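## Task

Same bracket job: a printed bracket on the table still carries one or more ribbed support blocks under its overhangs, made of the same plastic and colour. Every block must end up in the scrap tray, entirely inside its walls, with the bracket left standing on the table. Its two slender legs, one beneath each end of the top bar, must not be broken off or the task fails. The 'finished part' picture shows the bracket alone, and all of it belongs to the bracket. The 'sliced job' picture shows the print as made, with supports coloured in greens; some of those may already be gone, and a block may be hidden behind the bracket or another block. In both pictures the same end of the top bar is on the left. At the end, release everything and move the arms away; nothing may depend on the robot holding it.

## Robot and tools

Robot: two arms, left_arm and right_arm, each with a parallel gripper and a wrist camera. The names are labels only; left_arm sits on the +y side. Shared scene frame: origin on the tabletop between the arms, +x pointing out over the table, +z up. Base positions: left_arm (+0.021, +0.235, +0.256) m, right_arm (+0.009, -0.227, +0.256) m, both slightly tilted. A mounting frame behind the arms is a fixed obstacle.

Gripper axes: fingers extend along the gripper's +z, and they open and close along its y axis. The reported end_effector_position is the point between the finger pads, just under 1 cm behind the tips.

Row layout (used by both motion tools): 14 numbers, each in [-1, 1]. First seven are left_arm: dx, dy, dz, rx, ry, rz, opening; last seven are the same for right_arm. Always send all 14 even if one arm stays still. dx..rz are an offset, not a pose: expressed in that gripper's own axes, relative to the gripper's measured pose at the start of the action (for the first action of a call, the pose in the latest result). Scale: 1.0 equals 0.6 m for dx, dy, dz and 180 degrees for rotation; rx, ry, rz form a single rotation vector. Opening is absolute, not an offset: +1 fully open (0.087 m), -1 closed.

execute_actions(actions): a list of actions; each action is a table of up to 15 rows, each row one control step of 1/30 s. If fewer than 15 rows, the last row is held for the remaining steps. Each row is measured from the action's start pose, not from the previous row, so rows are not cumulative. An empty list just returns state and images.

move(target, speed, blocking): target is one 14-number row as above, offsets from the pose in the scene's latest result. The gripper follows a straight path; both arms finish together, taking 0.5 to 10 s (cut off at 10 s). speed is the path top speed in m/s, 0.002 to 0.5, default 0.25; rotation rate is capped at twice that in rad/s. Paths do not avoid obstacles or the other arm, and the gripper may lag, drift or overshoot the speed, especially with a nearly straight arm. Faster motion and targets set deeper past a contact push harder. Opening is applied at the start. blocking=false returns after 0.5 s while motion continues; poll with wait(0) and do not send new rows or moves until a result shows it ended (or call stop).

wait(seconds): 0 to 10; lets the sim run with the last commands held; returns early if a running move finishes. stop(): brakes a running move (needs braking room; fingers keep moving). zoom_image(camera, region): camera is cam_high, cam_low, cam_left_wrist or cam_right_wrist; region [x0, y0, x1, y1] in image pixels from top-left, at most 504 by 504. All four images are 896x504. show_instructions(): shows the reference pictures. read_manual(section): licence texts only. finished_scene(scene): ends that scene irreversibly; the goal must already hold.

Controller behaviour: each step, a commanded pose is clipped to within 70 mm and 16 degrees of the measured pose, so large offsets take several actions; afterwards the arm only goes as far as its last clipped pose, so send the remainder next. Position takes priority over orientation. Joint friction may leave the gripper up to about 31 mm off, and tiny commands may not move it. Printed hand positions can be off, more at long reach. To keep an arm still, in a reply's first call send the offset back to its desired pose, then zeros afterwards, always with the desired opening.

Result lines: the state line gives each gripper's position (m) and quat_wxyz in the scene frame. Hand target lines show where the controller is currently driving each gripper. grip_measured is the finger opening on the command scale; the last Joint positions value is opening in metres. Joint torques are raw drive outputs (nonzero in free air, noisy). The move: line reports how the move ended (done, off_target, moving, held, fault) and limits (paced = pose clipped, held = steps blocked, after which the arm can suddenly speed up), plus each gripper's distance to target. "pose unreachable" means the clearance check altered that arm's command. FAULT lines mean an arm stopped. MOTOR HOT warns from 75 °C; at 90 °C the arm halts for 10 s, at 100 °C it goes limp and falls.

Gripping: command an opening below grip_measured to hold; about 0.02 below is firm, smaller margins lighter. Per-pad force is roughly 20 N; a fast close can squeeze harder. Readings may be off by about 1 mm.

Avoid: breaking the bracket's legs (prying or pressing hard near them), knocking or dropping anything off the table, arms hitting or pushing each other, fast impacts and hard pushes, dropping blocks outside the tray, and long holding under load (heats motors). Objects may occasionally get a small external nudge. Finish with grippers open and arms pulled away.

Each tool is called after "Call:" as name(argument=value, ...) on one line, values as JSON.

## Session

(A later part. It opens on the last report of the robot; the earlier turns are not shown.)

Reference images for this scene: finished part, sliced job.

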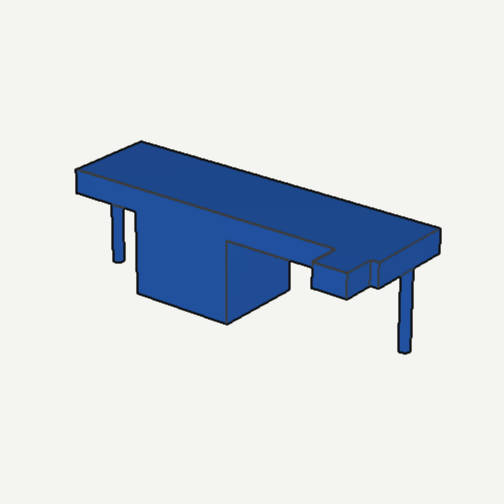

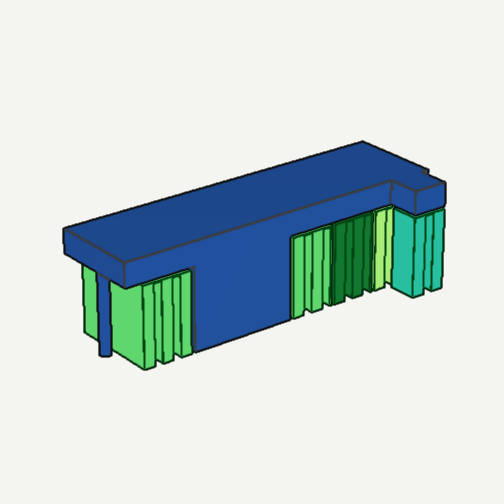

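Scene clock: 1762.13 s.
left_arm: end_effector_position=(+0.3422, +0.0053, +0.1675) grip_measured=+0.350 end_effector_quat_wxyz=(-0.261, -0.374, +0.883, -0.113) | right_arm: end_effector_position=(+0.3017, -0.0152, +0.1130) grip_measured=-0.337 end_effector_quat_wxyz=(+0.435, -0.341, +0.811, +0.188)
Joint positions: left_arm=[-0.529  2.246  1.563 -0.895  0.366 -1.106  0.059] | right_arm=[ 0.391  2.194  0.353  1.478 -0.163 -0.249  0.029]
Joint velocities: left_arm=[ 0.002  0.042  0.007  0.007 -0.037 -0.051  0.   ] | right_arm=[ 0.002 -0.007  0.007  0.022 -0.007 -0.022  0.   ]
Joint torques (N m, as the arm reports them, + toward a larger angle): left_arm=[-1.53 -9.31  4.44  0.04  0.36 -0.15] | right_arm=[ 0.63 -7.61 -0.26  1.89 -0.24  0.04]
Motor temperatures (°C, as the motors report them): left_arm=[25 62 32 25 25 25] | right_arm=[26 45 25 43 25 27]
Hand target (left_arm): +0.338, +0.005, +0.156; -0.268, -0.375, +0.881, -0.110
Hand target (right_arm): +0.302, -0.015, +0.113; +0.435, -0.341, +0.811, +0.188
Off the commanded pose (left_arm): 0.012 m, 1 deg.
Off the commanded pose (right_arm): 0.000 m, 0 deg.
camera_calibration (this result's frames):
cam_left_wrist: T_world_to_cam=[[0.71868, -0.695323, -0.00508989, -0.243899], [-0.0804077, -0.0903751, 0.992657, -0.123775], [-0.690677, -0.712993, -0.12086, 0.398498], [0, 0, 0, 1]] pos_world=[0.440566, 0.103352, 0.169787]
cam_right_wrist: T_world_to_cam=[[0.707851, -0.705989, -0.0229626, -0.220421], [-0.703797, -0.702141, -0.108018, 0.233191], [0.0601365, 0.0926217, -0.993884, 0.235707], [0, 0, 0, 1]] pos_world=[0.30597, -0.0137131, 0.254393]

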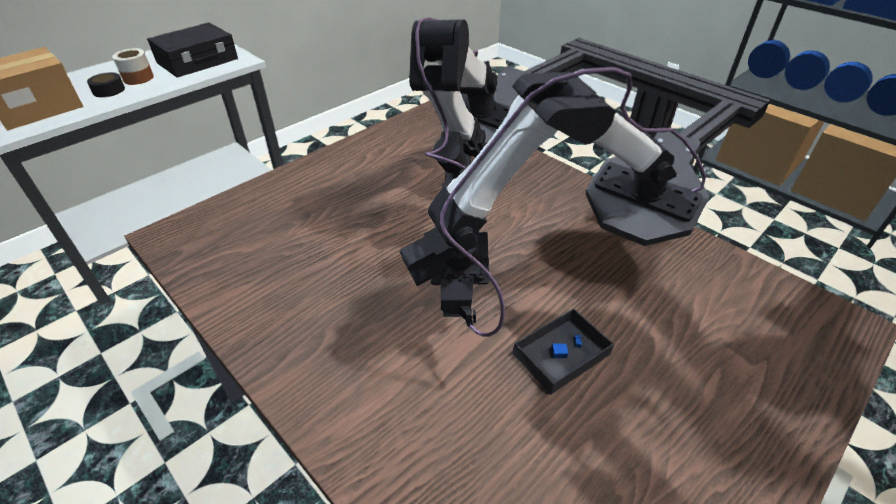

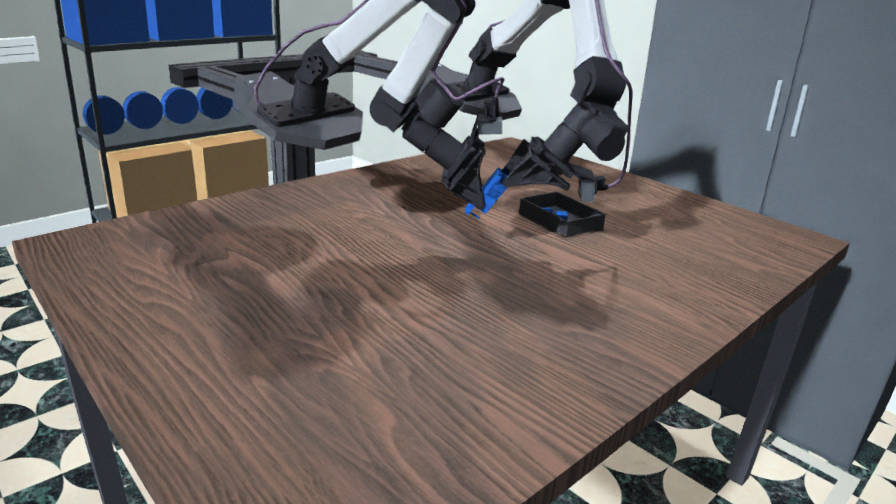

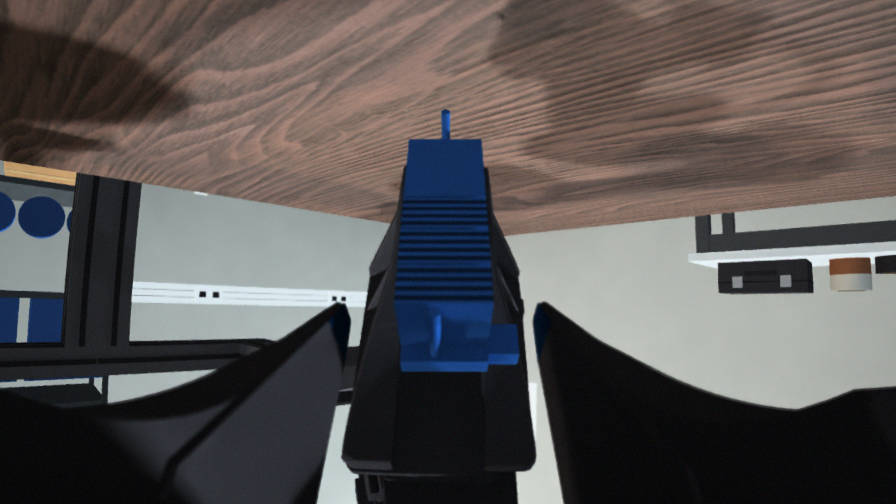

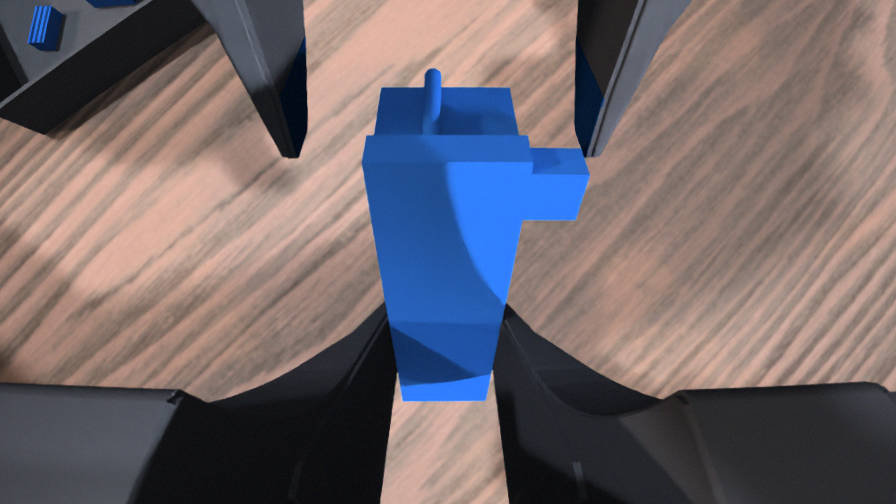

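Call:
execute_actions(actions=[[[0.0,0.0,0.012,0.0,0.002,0.0,0.35,0,0,0,0,0,0,-0.39],[0.001,-0.002,0.012,0.003,0.003,0.001,0.35,0,0,0,0,0,0,-0.39],[0.001,-0.002,0.012,0.003,0.003,0.001,0.35,0,0,0,0,0,0,-0.39],[0.002,-0.005,0.012,0.007,0.005,0.002,0.35,0,0,0,0,0,0,-0.39],[0.002,-0.005,0.012,0.007,0.005,0.002,0.35,0,0,0,0,0,0,-0.39],[0.003,-0.0075,0.012,0.0119,0.0075,0.003,0.35,0,0,0,0,0,0,-0.39]]])

Scene clock: 1768.23 s.
left_arm: end_effector_position=(+0.3482, -0.0012, +0.1681) grip_measured=+0.350 end_effector_quat_wxyz=(-0.257, -0.373, +0.881, -0.134) | right_arm: end_effector_position=(+0.3017, -0.0152, +0.1130) grip_measured=-0.337 end_effector_quat_wxyz=(+0.435, -0.341, +0.811, +0.188)
Joint positions: left_arm=[-0.529  2.248  1.563 -0.86   0.395 -1.106  0.059] | right_arm=[ 0.391  2.194  0.353  1.478 -0.163 -0.249  0.029]
Joint velocities: left_arm=[ 0.002  0.002  0.012  0.007  0.007 -0.081  0.   ] | right_arm=[-0.012  0.002  0.017  0.007  0.007 -0.007  0.   ]
Joint torques (N m, as the arm reports them, + toward a larger angle): left_arm=[ -1.77 -10.91   2.51   0.13   0.38  -0.15] | right_arm=[ 0.58 -7.66 -0.23  1.89 -0.23  0.02]
Motor temperatures (°C, as the motors report them): left_arm=[25 61 32 25 25 25] | right_arm=[26 45 25 43 25 27]
Hand target (left_arm): +0.341, -0.002, +0.163; -0.264, -0.373, +0.879, -0.134
Hand target (right_arm): +0.302, -0.015, +0.113; +0.435, -0.341, +0.811, +0.188
Off the commanded pose (left_arm): 0.009 m, 1 deg.
Off the commanded pose (right_arm): 0.000 m, 0 deg.
camera_calibration (this result's frames):
cam_left_wrist: T_world_to_cam=[[0.726369, -0.686364, 0.0359532, -0.26236], [-0.101222, -0.0550881, 0.993338, -0.117291], [-0.679811, -0.725169, -0.109489, 0.392427], [0, 0, 0, 1]] pos_world=[0.445474, 0.0980399, 0.168909]
cam_right_wrist: T_world_to_cam=[[0.707851, -0.705989, -0.0229626, -0.220421], [-0.703797, -0.702141, -0.108018, 0.233191], [0.0601365, 0.0926217, -0.993884, 0.235707], [0, 0, 0, 1]] pos_world=[0.30597, -0.0137131, 0.254393]

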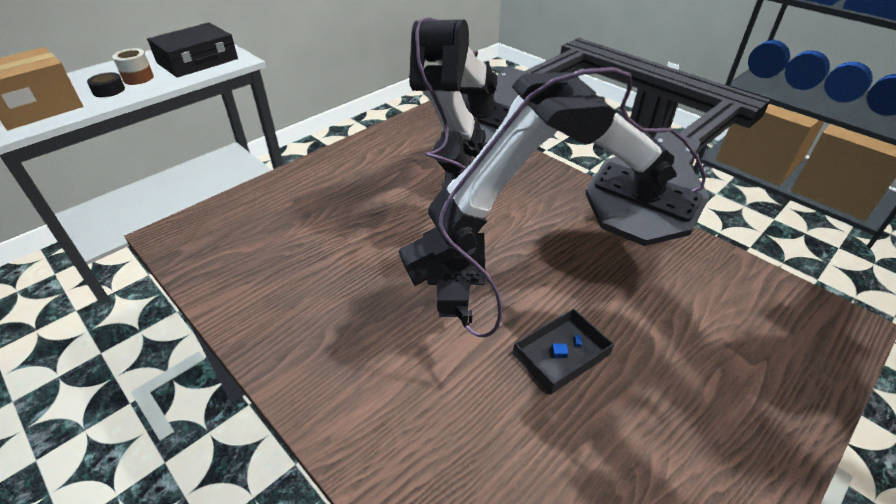

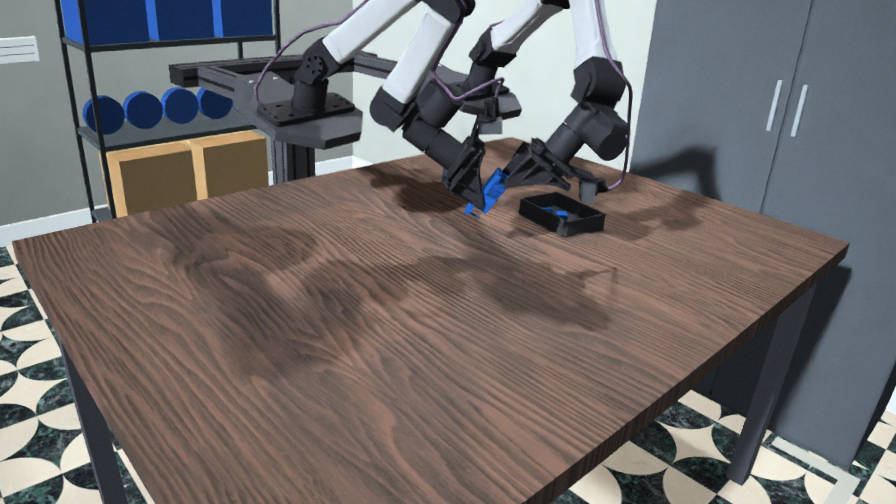

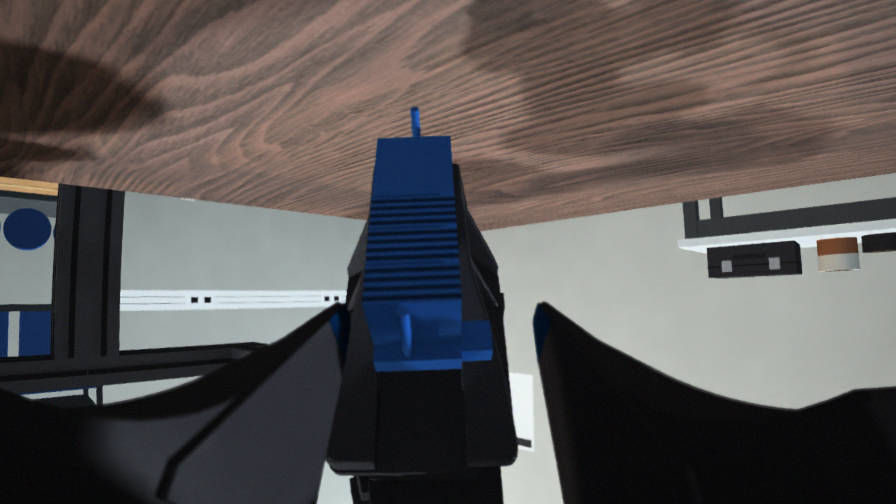

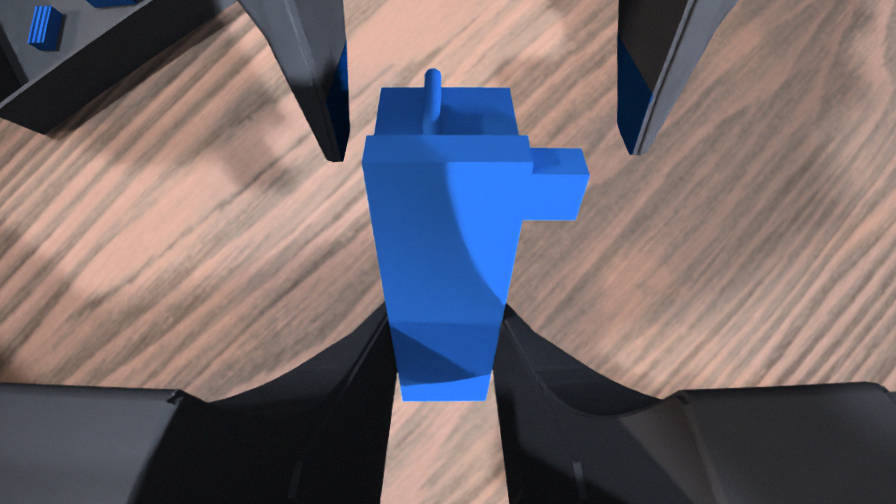

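Call:
execute_actions(actions=[[[-0.003,0.0029,0.0111,-0.0025,0.0022,-0.0014,0.35,0,0,0,0,0,0,-0.39],[-0.003,0.0029,0.0111,-0.0025,0.0022,-0.0014,0.35,0,0,0,0,0,0,-0.39],[-0.0045,0.0044,0.0167,-0.0037,0.0034,-0.002,0.35,0,0,0,0,0,0,-0.39],[-0.0045,0.0044,0.0167,-0.0037,0.0034,-0.002,0.35,0,0,0,0,0,0,-0.39],[-0.006,0.0058,0.0222,-0.005,0.0045,-0.0027,0.35,0,0,0,0,0,0,-0.39],[-0.006,0.0058,0.0222,-0.005,0.0045,-0.0027,0.35,0,0,0,0,0,0,-0.39],[-0.0075,0.0073,0.0278,-0.0062,0.0056,-0.0034,0.35,0,0,0,0,0,0,-0.39]]])

Call:
wait(seconds=0.5)

Scene clock: 1772.63 s.
left_arm: end_effector_position=(+0.3450, -0.0015, +0.1620) grip_measured=+0.350 end_effector_quat_wxyz=(-0.263, -0.373, +0.880, -0.131) | right_arm: end_effector_position=(+0.3017, -0.0152, +0.1130) grip_measured=-0.337 end_effector_quat_wxyz=(+0.435, -0.341, +0.811, +0.188)
Joint positions: left_arm=[-0.529  2.266  1.563 -0.856  0.397 -1.106  0.059] | right_arm=[ 0.391  2.194  0.353  1.478 -0.163 -0.249  0.029]
Joint velocities: left_arm=[-0.002 -0.002  0.007 -0.037  0.037 -0.022 -0.001] | right_arm=[ 0.002 -0.002  0.022  0.051 -0.051  0.007 -0.   ]
Joint torques (N m, as the arm reports them, + toward a larger angle): left_arm=[-1.66 -9.2   4.92  0.05  0.35 -0.16] | right_arm=[ 0.61 -7.73 -0.32  1.89 -0.24  0.02]
Motor temperatures (°C, as the motors report them): left_arm=[25 61 32 25 25 25] | right_arm=[26 45 25 43 25 27]
Hand target (left_arm): +0.341, -0.003, +0.152; -0.269, -0.374, +0.878, -0.128
Hand target (right_arm): +0.302, -0.015, +0.113; +0.435, -0.341, +0.811, +0.188
Off the commanded pose (left_arm): 0.011 m, 1 deg.
Off the commanded pose (right_arm): 0.000 m, 0 deg.
camera_calibration (this result's frames):
cam_left_wrist: T_world_to_cam=[[0.725678, -0.687607, 0.0242569, -0.257868], [-0.0872812, -0.0570288, 0.99455, -0.116612], [-0.682476, -0.72384, -0.1014, 0.388936], [0, 0, 0, 1]] pos_world=[0.442391, 0.0975658, 0.161669]
cam_right_wrist: T_world_to_cam=[[0.707851, -0.705989, -0.0229626, -0.220421], [-0.703797, -0.702141, -0.108018, 0.233191], [0.0601365, 0.0926217, -0.993884, 0.235707], [0, 0, 0, 1]] pos_world=[0.30597, -0.0137131, 0.254393]

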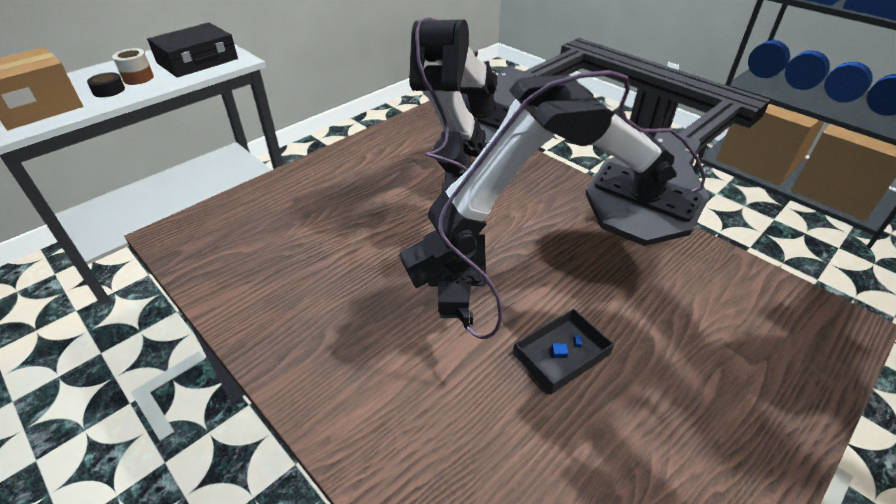

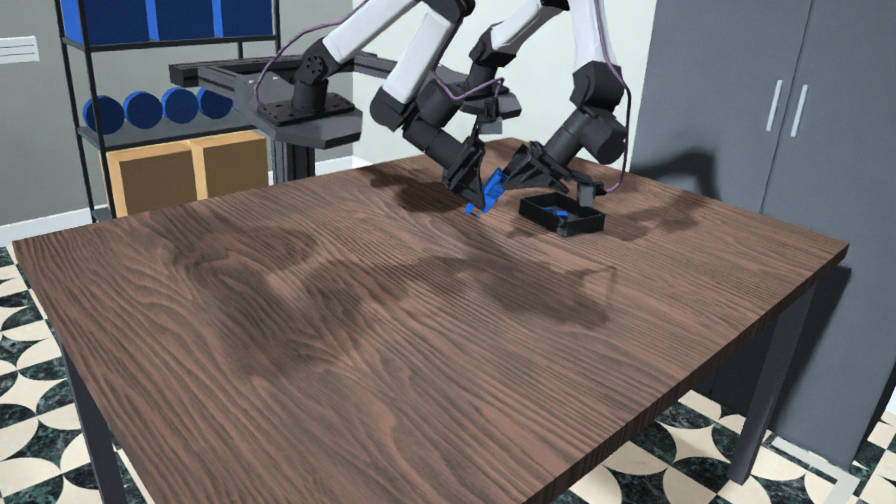

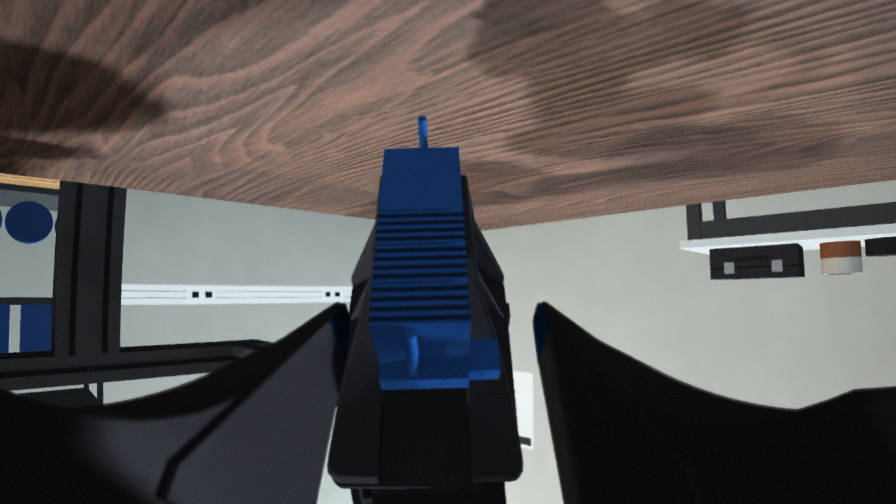

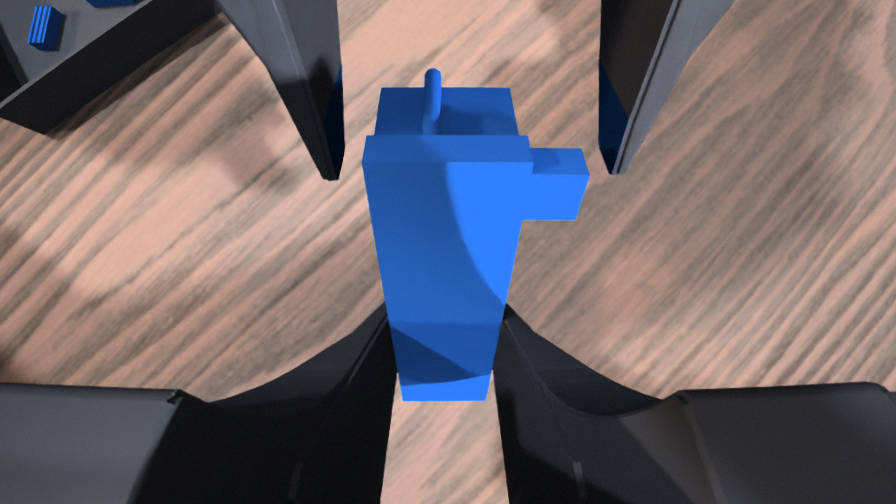

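Scene clock: 1773.13 s.
left_arm: end_effector_position=(+0.3450, -0.0015, +0.1620) grip_measured=+0.350 end_effector_quat_wxyz=(-0.263, -0.373, +0.880, -0.131) | right_arm: end_effector_position=(+0.3017, -0.0152, +0.1130) grip_measured=-0.337 end_effector_quat_wxyz=(+0.435, -0.341, +0.811, +0.188)
Joint positions: left_arm=[-0.529  2.266  1.563 -0.856  0.397 -1.106  0.059] | right_arm=[ 0.391  2.194  0.353  1.478 -0.163 -0.249  0.029]
Joint velocities: left_arm=[-0.002 -0.002  0.007 -0.037 -0.051 -0.051  0.001] | right_arm=[-0.007  0.007  0.007 -0.037 -0.022  0.081 -0.001]
Joint torques (N m, as the arm reports them, + toward a larger angle): left_arm=[-1.71 -9.32  4.87  0.06  0.33 -0.16] | right_arm=[ 0.53 -7.66 -0.25  1.9  -0.23  0.02]
Motor temperatures (°C, as the motors report them): left_arm=[25 61 32 25 25 25] | right_arm=[26 45 25 43 25 27]
Hand target (left_arm): +0.341, -0.003, +0.152; -0.269, -0.374, +0.878, -0.128
Hand target (right_arm): +0.302, -0.015, +0.113; +0.435, -0.341, +0.811, +0.188
Off the commanded pose (left_arm): 0.011 m, 1 deg.
Off the commanded pose (right_arm): 0.000 m, 0 deg.
wait: 0.50 s; at rest by 0.17 s
camera_calibration (this result's frames):
cam_left_wrist: T_world_to_cam=[[0.725678, -0.687607, 0.0242569, -0.257868], [-0.0872812, -0.0570288, 0.99455, -0.116612], [-0.682476, -0.72384, -0.1014, 0.388936], [0, 0, 0, 1]] pos_world=[0.442391, 0.0975658, 0.161669]
cam_right_wrist: T_world_to_cam=[[0.707851, -0.705989, -0.0229626, -0.220421], [-0.703797, -0.702141, -0.108018, 0.233191], [0.0601365, 0.0926217, -0.993884, 0.235707], [0, 0, 0, 1]] pos_world=[0.30597, -0.0137131, 0.254393]

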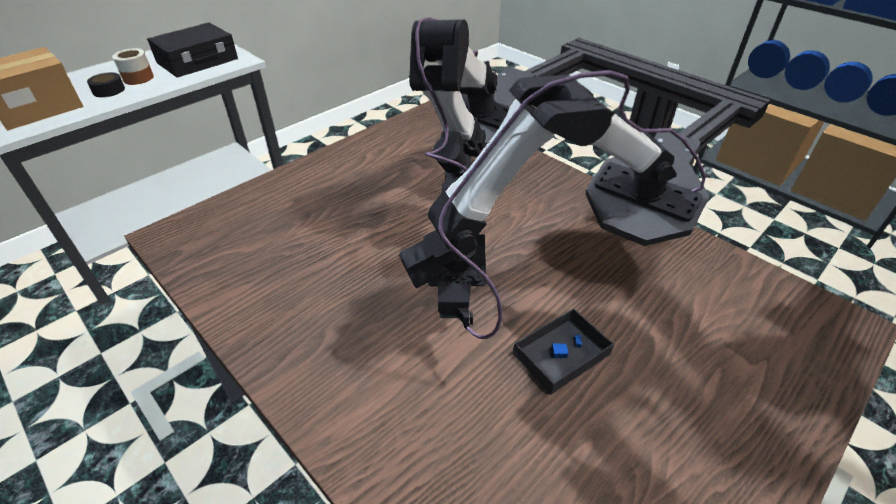

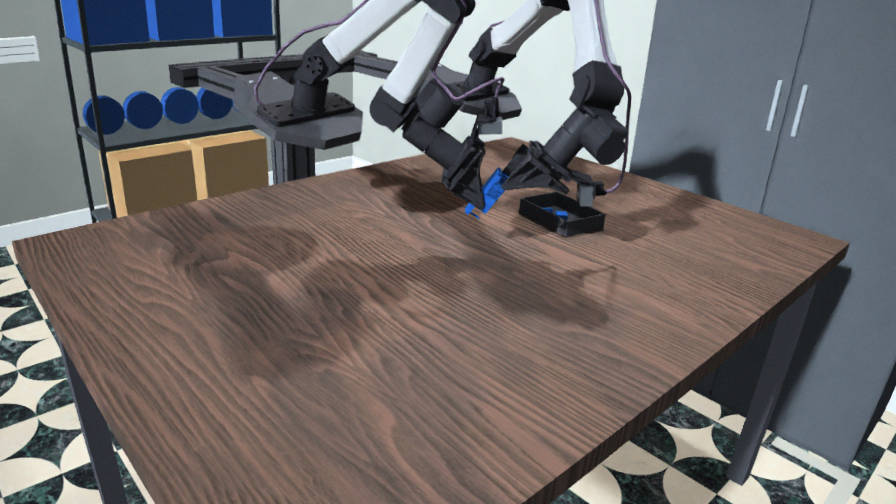

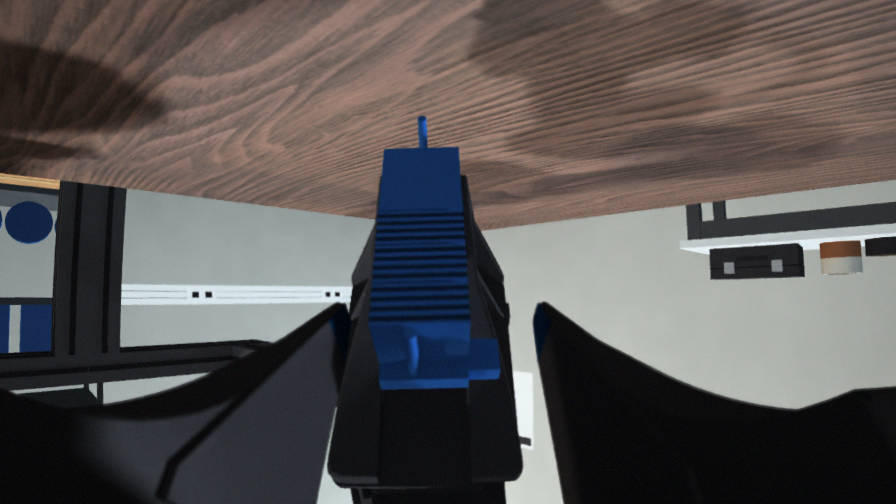

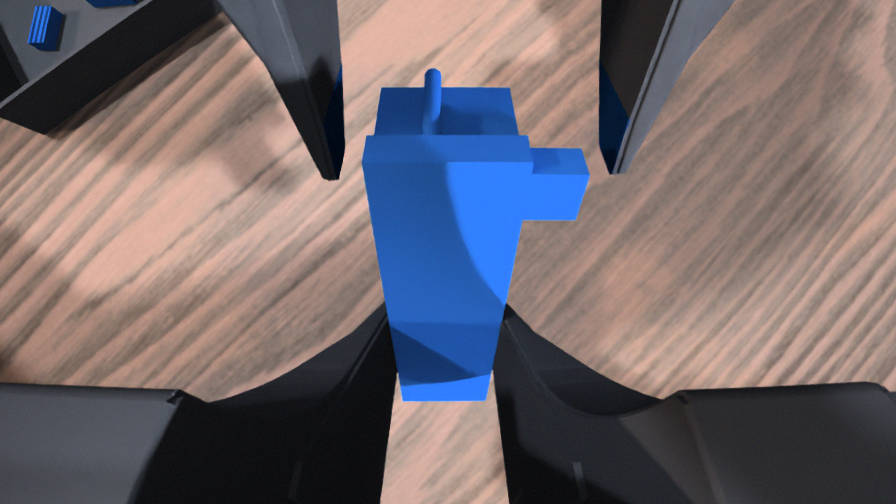

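Call:
execute_actions(actions=[[[-0.004,0.004,0.0167,-0.003,0.003,-0.002,0.35,0,0,0,0,0,0,-0.39],[-0.004,0.004,0.0167,-0.003,0.003,-0.002,0.35,0,0,0,0,0,0,-0.39],[-0.005,0.006,0.020,-0.005,0.004,-0.003,0.35,0,0,0,0,0,0,-0.39],[-0.005,0.006,0.020,-0.005,0.004,-0.003,0.35,0,0,0,0,0,0,-0.39],[-0.006,0.008,0.024,-0.008,0.006,-0.004,0.35,0,0,0,0,0,0,-0.39],[-0.006,0.008,0.024,-0.008,0.006,-0.004,0.35,0,0,0,0,0,0,-0.39],[-0.007,0.010,0.0278,-0.010,0.0075,-0.005,0.35,0,0,0,0,0,0,-0.39]]])

Scene clock: 1779.10 s.
left_arm: end_effector_position=(+0.3390, -0.0009, +0.1532) grip_measured=+0.350 end_effector_quat_wxyz=(-0.273, -0.374, +0.878, -0.122) | right_arm: end_effector_position=(+0.3017, -0.0152, +0.1130) grip_measured=-0.337 end_effector_quat_wxyz=(+0.435, -0.341, +0.811, +0.188)
Joint positions: left_arm=[-0.529  2.293  1.563 -0.856  0.397 -1.106  0.059] | right_arm=[ 0.391  2.194  0.353  1.478 -0.163 -0.249  0.029]
Joint velocities: left_arm=[-0.012  0.002 -0.002  0.051 -0.051  0.007  0.001] | right_arm=[-0.002 -0.002 -0.012  0.022 -0.022  0.007 -0.   ]
Joint torques (N m, as the arm reports them, + toward a larger angle): left_arm=[-1.6  -9.36  5.53 -0.11  0.39 -0.16] | right_arm=[ 0.61 -7.74 -0.3   1.9  -0.25  0.01]
Motor temperatures (°C, as the motors report them): left_arm=[25 61 32 25 25 25] | right_arm=[26 45 25 43 25 27]
Hand target (left_arm): +0.337, -0.002, +0.146; -0.280, -0.374, +0.876, -0.119
Hand target (right_arm): +0.302, -0.015, +0.113; +0.435, -0.341, +0.811, +0.188
Off the commanded pose (left_arm): 0.008 m, 1 deg.
Off the commanded pose (right_arm): 0.000 m, 0 deg.
camera_calibration (this result's frames):
cam_left_wrist: T_world_to_cam=[[0.723119, -0.690723, 0.000268252, -0.248306], [-0.0627138, -0.0652684, 0.995895, -0.11688], [-0.68787, -0.720168, -0.0905147, 0.384525], [0, 0, 0, 1]] pos_world=[0.436728, 0.0977837, 0.151272]
cam_right_wrist: T_world_to_cam=[[0.707851, -0.705989, -0.0229626, -0.220421], [-0.703797, -0.702141, -0.108018, 0.233191], [0.0601365, 0.0926217, -0.993884, 0.235707], [0, 0, 0, 1]] pos_world=[0.30597, -0.0137131, 0.254393]

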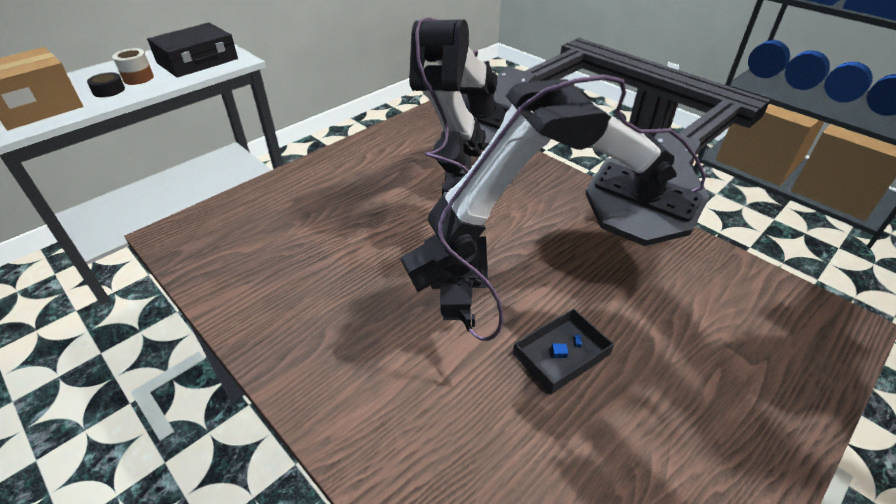

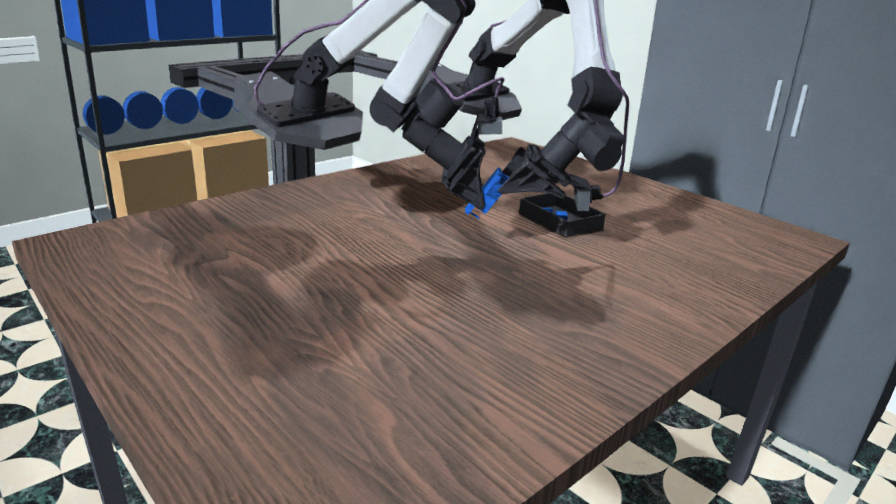

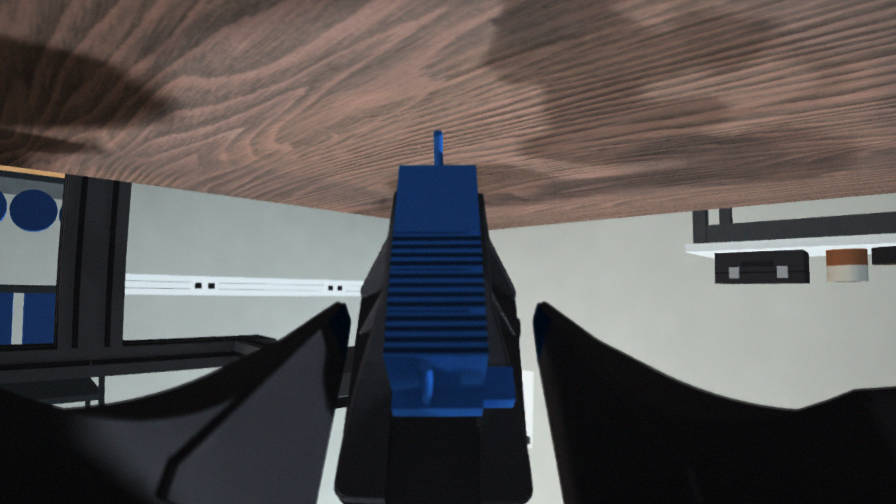

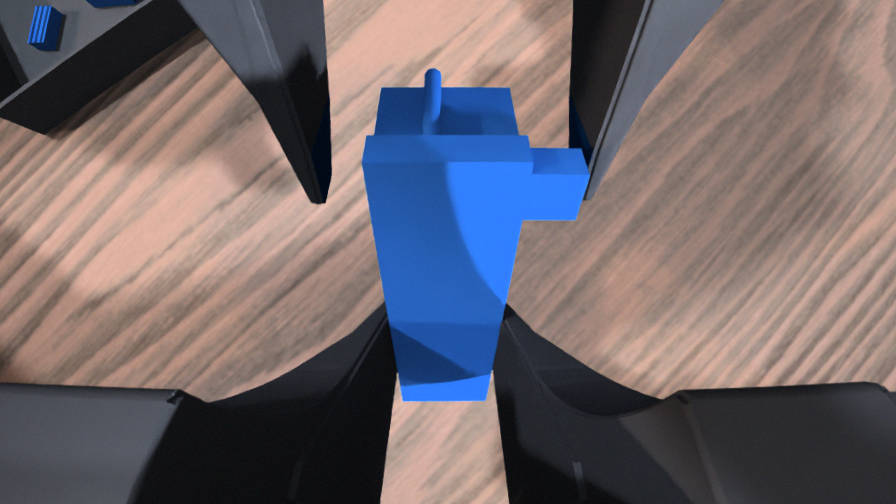

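Call:
zoom_image(camera="cam_left_wrist", region=[320, 225, 560, 425])

Call:
zoom_image(camera="cam_low", region=[450, 150, 550, 225])

Region (320, 225, 560, 425) of cam_left_wrist's 896x504 image, scaled by 2.100, with more detail than that image has.

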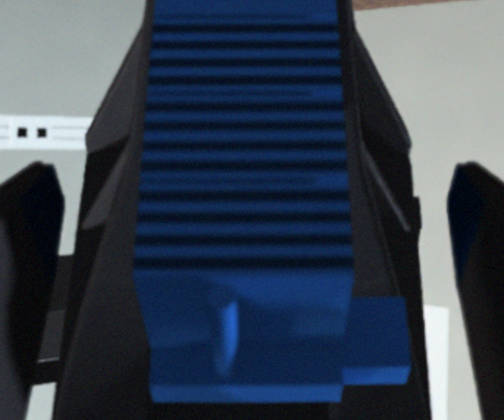

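Region (450, 150, 550, 225) of cam_low's 896x504 image, scaled by 5.040, with more detail than that image has; it fills the top 378 rows of this view, and the rest is white.

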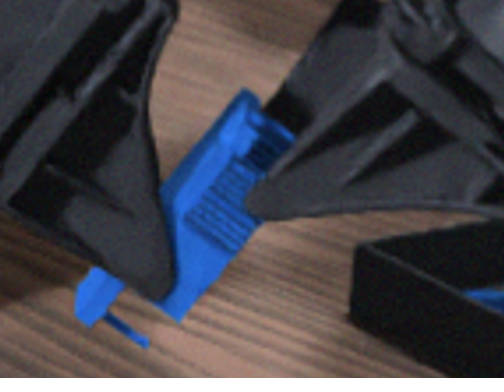

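Call:
execute_actions(actions=[[[-0.0015,0.0047,0.0087,-0.0041,0.0023,-0.002,0.35,0.0027,0.0008,-0.0004,-0.0008,0.003,0.0005,-0.39],[-0.0015,0.0047,0.0087,-0.0041,0.0023,-0.002,0.35,0.0027,0.0008,-0.0004,-0.0008,0.003,0.0005,-0.39],[-0.0015,0.0047,0.0087,-0.0041,0.0023,-0.002,0.35,0.0054,0.0015,-0.0009,-0.0015,0.006,0.001,-0.39],[-0.0015,0.0047,0.0087,-0.0041,0.0023,-0.002,0.35,0.0054,0.0015,-0.0009,-0.0015,0.006,0.001,-0.39],[-0.0015,0.0047,0.0087,-0.0041,0.0023,-0.002,0.35,0.008,0.0023,-0.0013,-0.0023,0.0091,0.0015,-0.39]]])

Scene clock: 1845.80 s.
left_arm: end_effector_position=(+0.3390, -0.0009, +0.1532) grip_measured=+0.350 end_effector_quat_wxyz=(-0.273, -0.374, +0.878, -0.122) | right_arm: end_effector_position=(+0.2962, -0.0176, +0.1072) grip_measured=-0.337 end_effector_quat_wxyz=(+0.421, -0.344, +0.818, +0.187)
Joint positions: left_arm=[-0.529  2.293  1.563 -0.856  0.397 -1.106  0.059] | right_arm=[ 0.391  2.194  0.353  1.444 -0.163 -0.249  0.029]
Joint velocities: left_arm=[-0.007  0.017  0.017  0.037 -0.066 -0.081 -0.   ] | right_arm=[ 0.007 -0.007 -0.012 -0.037 -0.007 -0.007 -0.   ]
Joint torques (N m, as the arm reports them, + toward a larger angle): left_arm=[ -1.64 -10.3    4.65  -0.15   0.31  -0.14] | right_arm=[ 0.61 -8.77 -0.01  1.75 -0.23  0.03]
Motor temperatures (°C, as the motors report them): left_arm=[25 58 33 25 26 25] | right_arm=[26 45 25 43 25 27]
Hand target (left_arm): +0.335, -0.001, +0.148; -0.279, -0.375, +0.877, -0.116
Hand target (right_arm): +0.298, -0.017, +0.109; +0.422, -0.343, +0.818, +0.187
Off the commanded pose (left_arm): 0.006 m, 1 deg.
Off the commanded pose (right_arm): 0.003 m, 0 deg.
camera_calibration (this result's frames):
cam_left_wrist: T_world_to_cam=[[0.723119, -0.690723, 0.000268252, -0.248306], [-0.0627138, -0.0652684, 0.995895, -0.11688], [-0.68787, -0.720168, -0.0905147, 0.384525], [0, 0, 0, 1]] pos_world=[0.436728, 0.0977837, 0.151272]
cam_right_wrist: T_world_to_cam=[[0.709932, -0.703565, -0.0315069, -0.217978], [-0.703568, -0.706518, -0.0763222, 0.223447], [0.0314374, 0.0763508, -0.996585, 0.239004], [0, 0, 0, 1]] pos_world=[0.304446, -0.013741, 0.248374]

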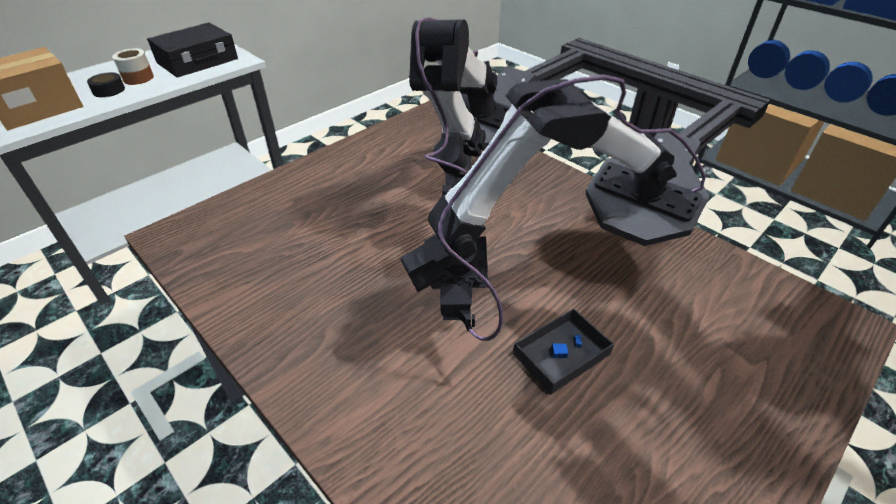

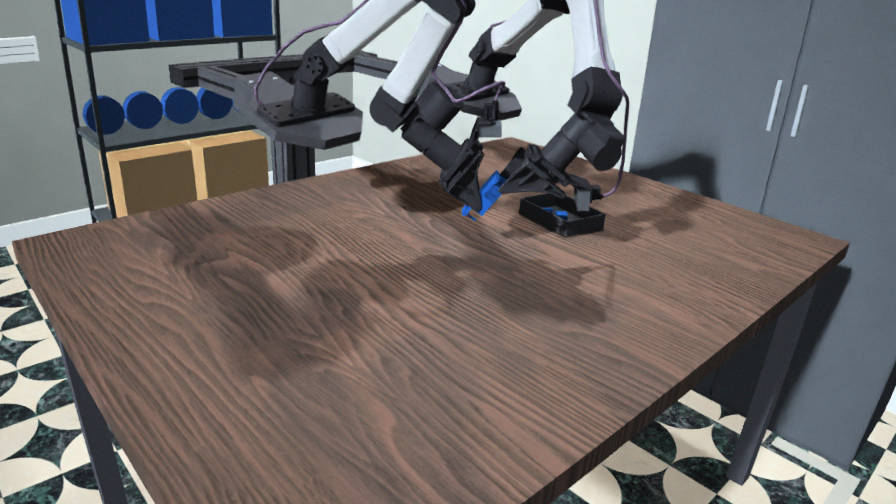

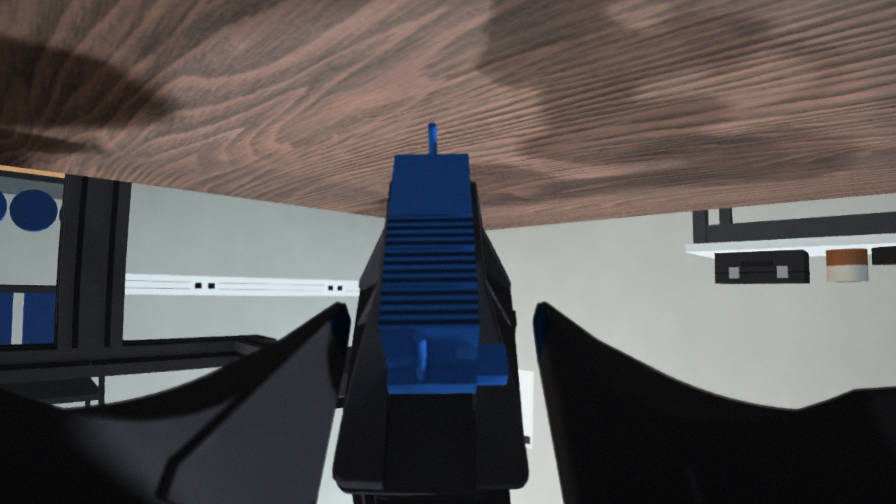

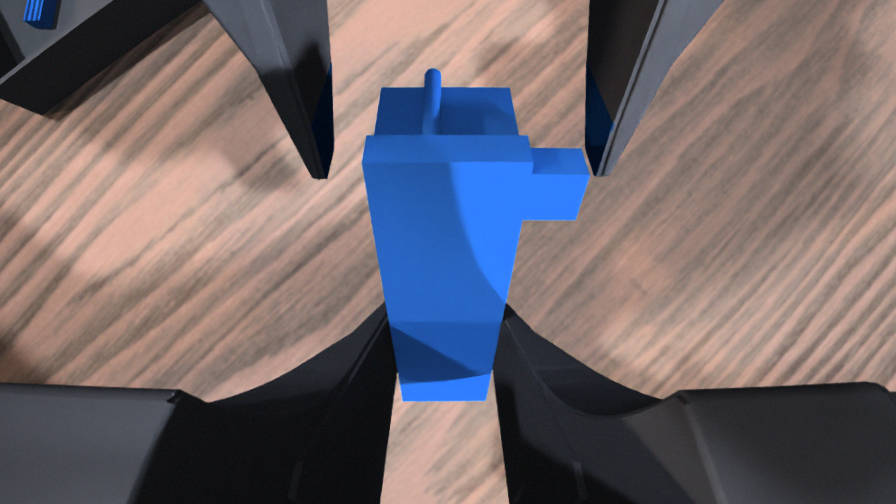

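Call:
execute_actions(actions=[[[-0.0004,0.0066,0.0085,-0.0064,0.0036,-0.0031,0.35,0,0,0,0,0,0,-0.39],[-0.0004,0.0066,0.0085,-0.0064,0.0036,-0.0031,0.35,0,0,0,0,0,0,-0.39],[0.0008,0.0085,0.0083,-0.0088,0.0049,-0.0043,0.35,0,0,0,0,0,0,-0.39],[0.0008,0.0085,0.0083,-0.0088,0.0049,-0.0043,0.35,0,0,0,0,0,0,-0.39],[0.0019,0.0104,0.0081,-0.0111,0.0062,-0.0054,0.35,0,0,0,0,0,0,-0.39]]])

Scene clock: 1853.13 s.
left_arm: end_effector_position=(+0.3363, +0.0002, +0.1542) grip_measured=+0.350 end_effector_quat_wxyz=(-0.278, -0.375, +0.877, -0.117) | right_arm: end_effector_position=(+0.2958, -0.0178, +0.1068) grip_measured=-0.337 end_effector_quat_wxyz=(+0.420, -0.344, +0.819, +0.187)
Joint positions: left_arm=[-0.529  2.293  1.563 -0.87   0.397 -1.106  0.059] | right_arm=[ 0.391  2.194  0.353  1.442 -0.163 -0.249  0.029]
Joint velocities: left_arm=[ 0.022  0.012  0.002 -0.051 -0.051  0.051  0.   ] | right_arm=[-0.007  0.002  0.007 -0.022  0.037 -0.022 -0.   ]
Joint torques (N m, as the arm reports them, + toward a larger angle): left_arm=[-1.72 -9.83  5.73 -0.32  0.29 -0.17] | right_arm=[ 0.66 -7.66 -0.2   1.87 -0.23  0.02]
Motor temperatures (°C, as the motors report them): left_arm=[25 58 33 25 25 25] | right_arm=[26 45 25 43 25 27]
Hand target (left_arm): +0.332, +0.001, +0.150; -0.288, -0.376, +0.874, -0.108
Hand target (right_arm): +0.296, -0.018, +0.107; +0.421, -0.344, +0.818, +0.187
Off the commanded pose (left_arm): 0.006 m, 2 deg.
Off the commanded pose (right_arm): 0.001 m, 0 deg.
camera_calibration (this result's frames):
cam_left_wrist: T_world_to_cam=[[0.721565, -0.692241, -0.0120521, -0.243205], [-0.0500817, -0.0695493, 0.996321, -0.122301], [-0.690533, -0.718307, -0.084853, 0.383589], [0, 0, 0, 1]] pos_world=[0.434244, 0.0986722, 0.151468]
cam_right_wrist: T_world_to_cam=[[0.710066, -0.703403, -0.0320997, -0.217808], [-0.703518, -0.7068, -0.0741341, 0.222771], [0.029458, 0.0752228, -0.996732, 0.239219], [0, 0, 0, 1]] pos_world=[0.304335, -0.0137469, 0.24796]

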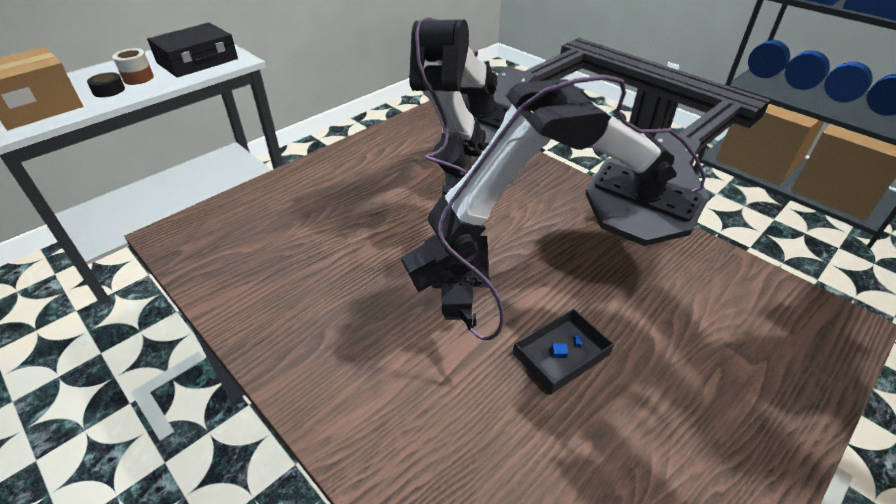

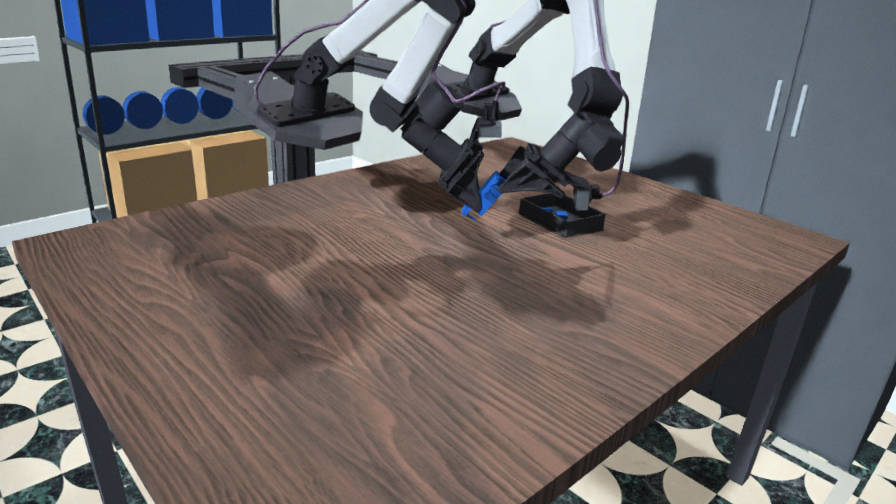

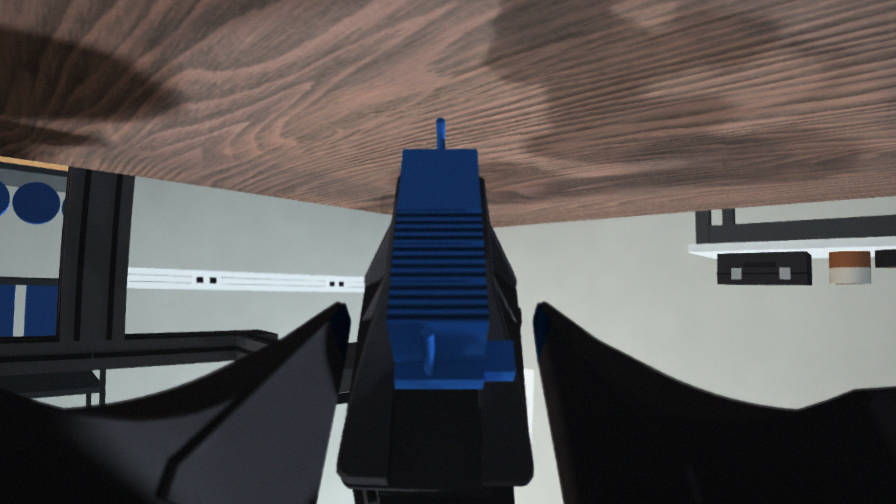

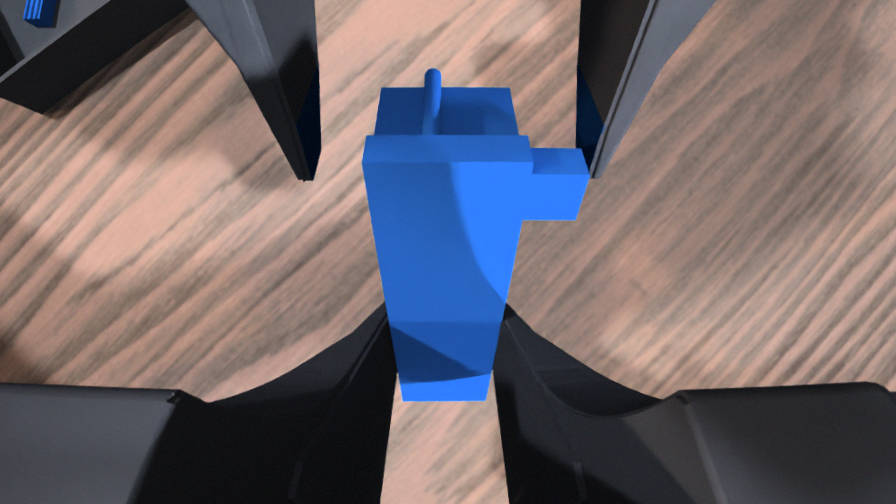

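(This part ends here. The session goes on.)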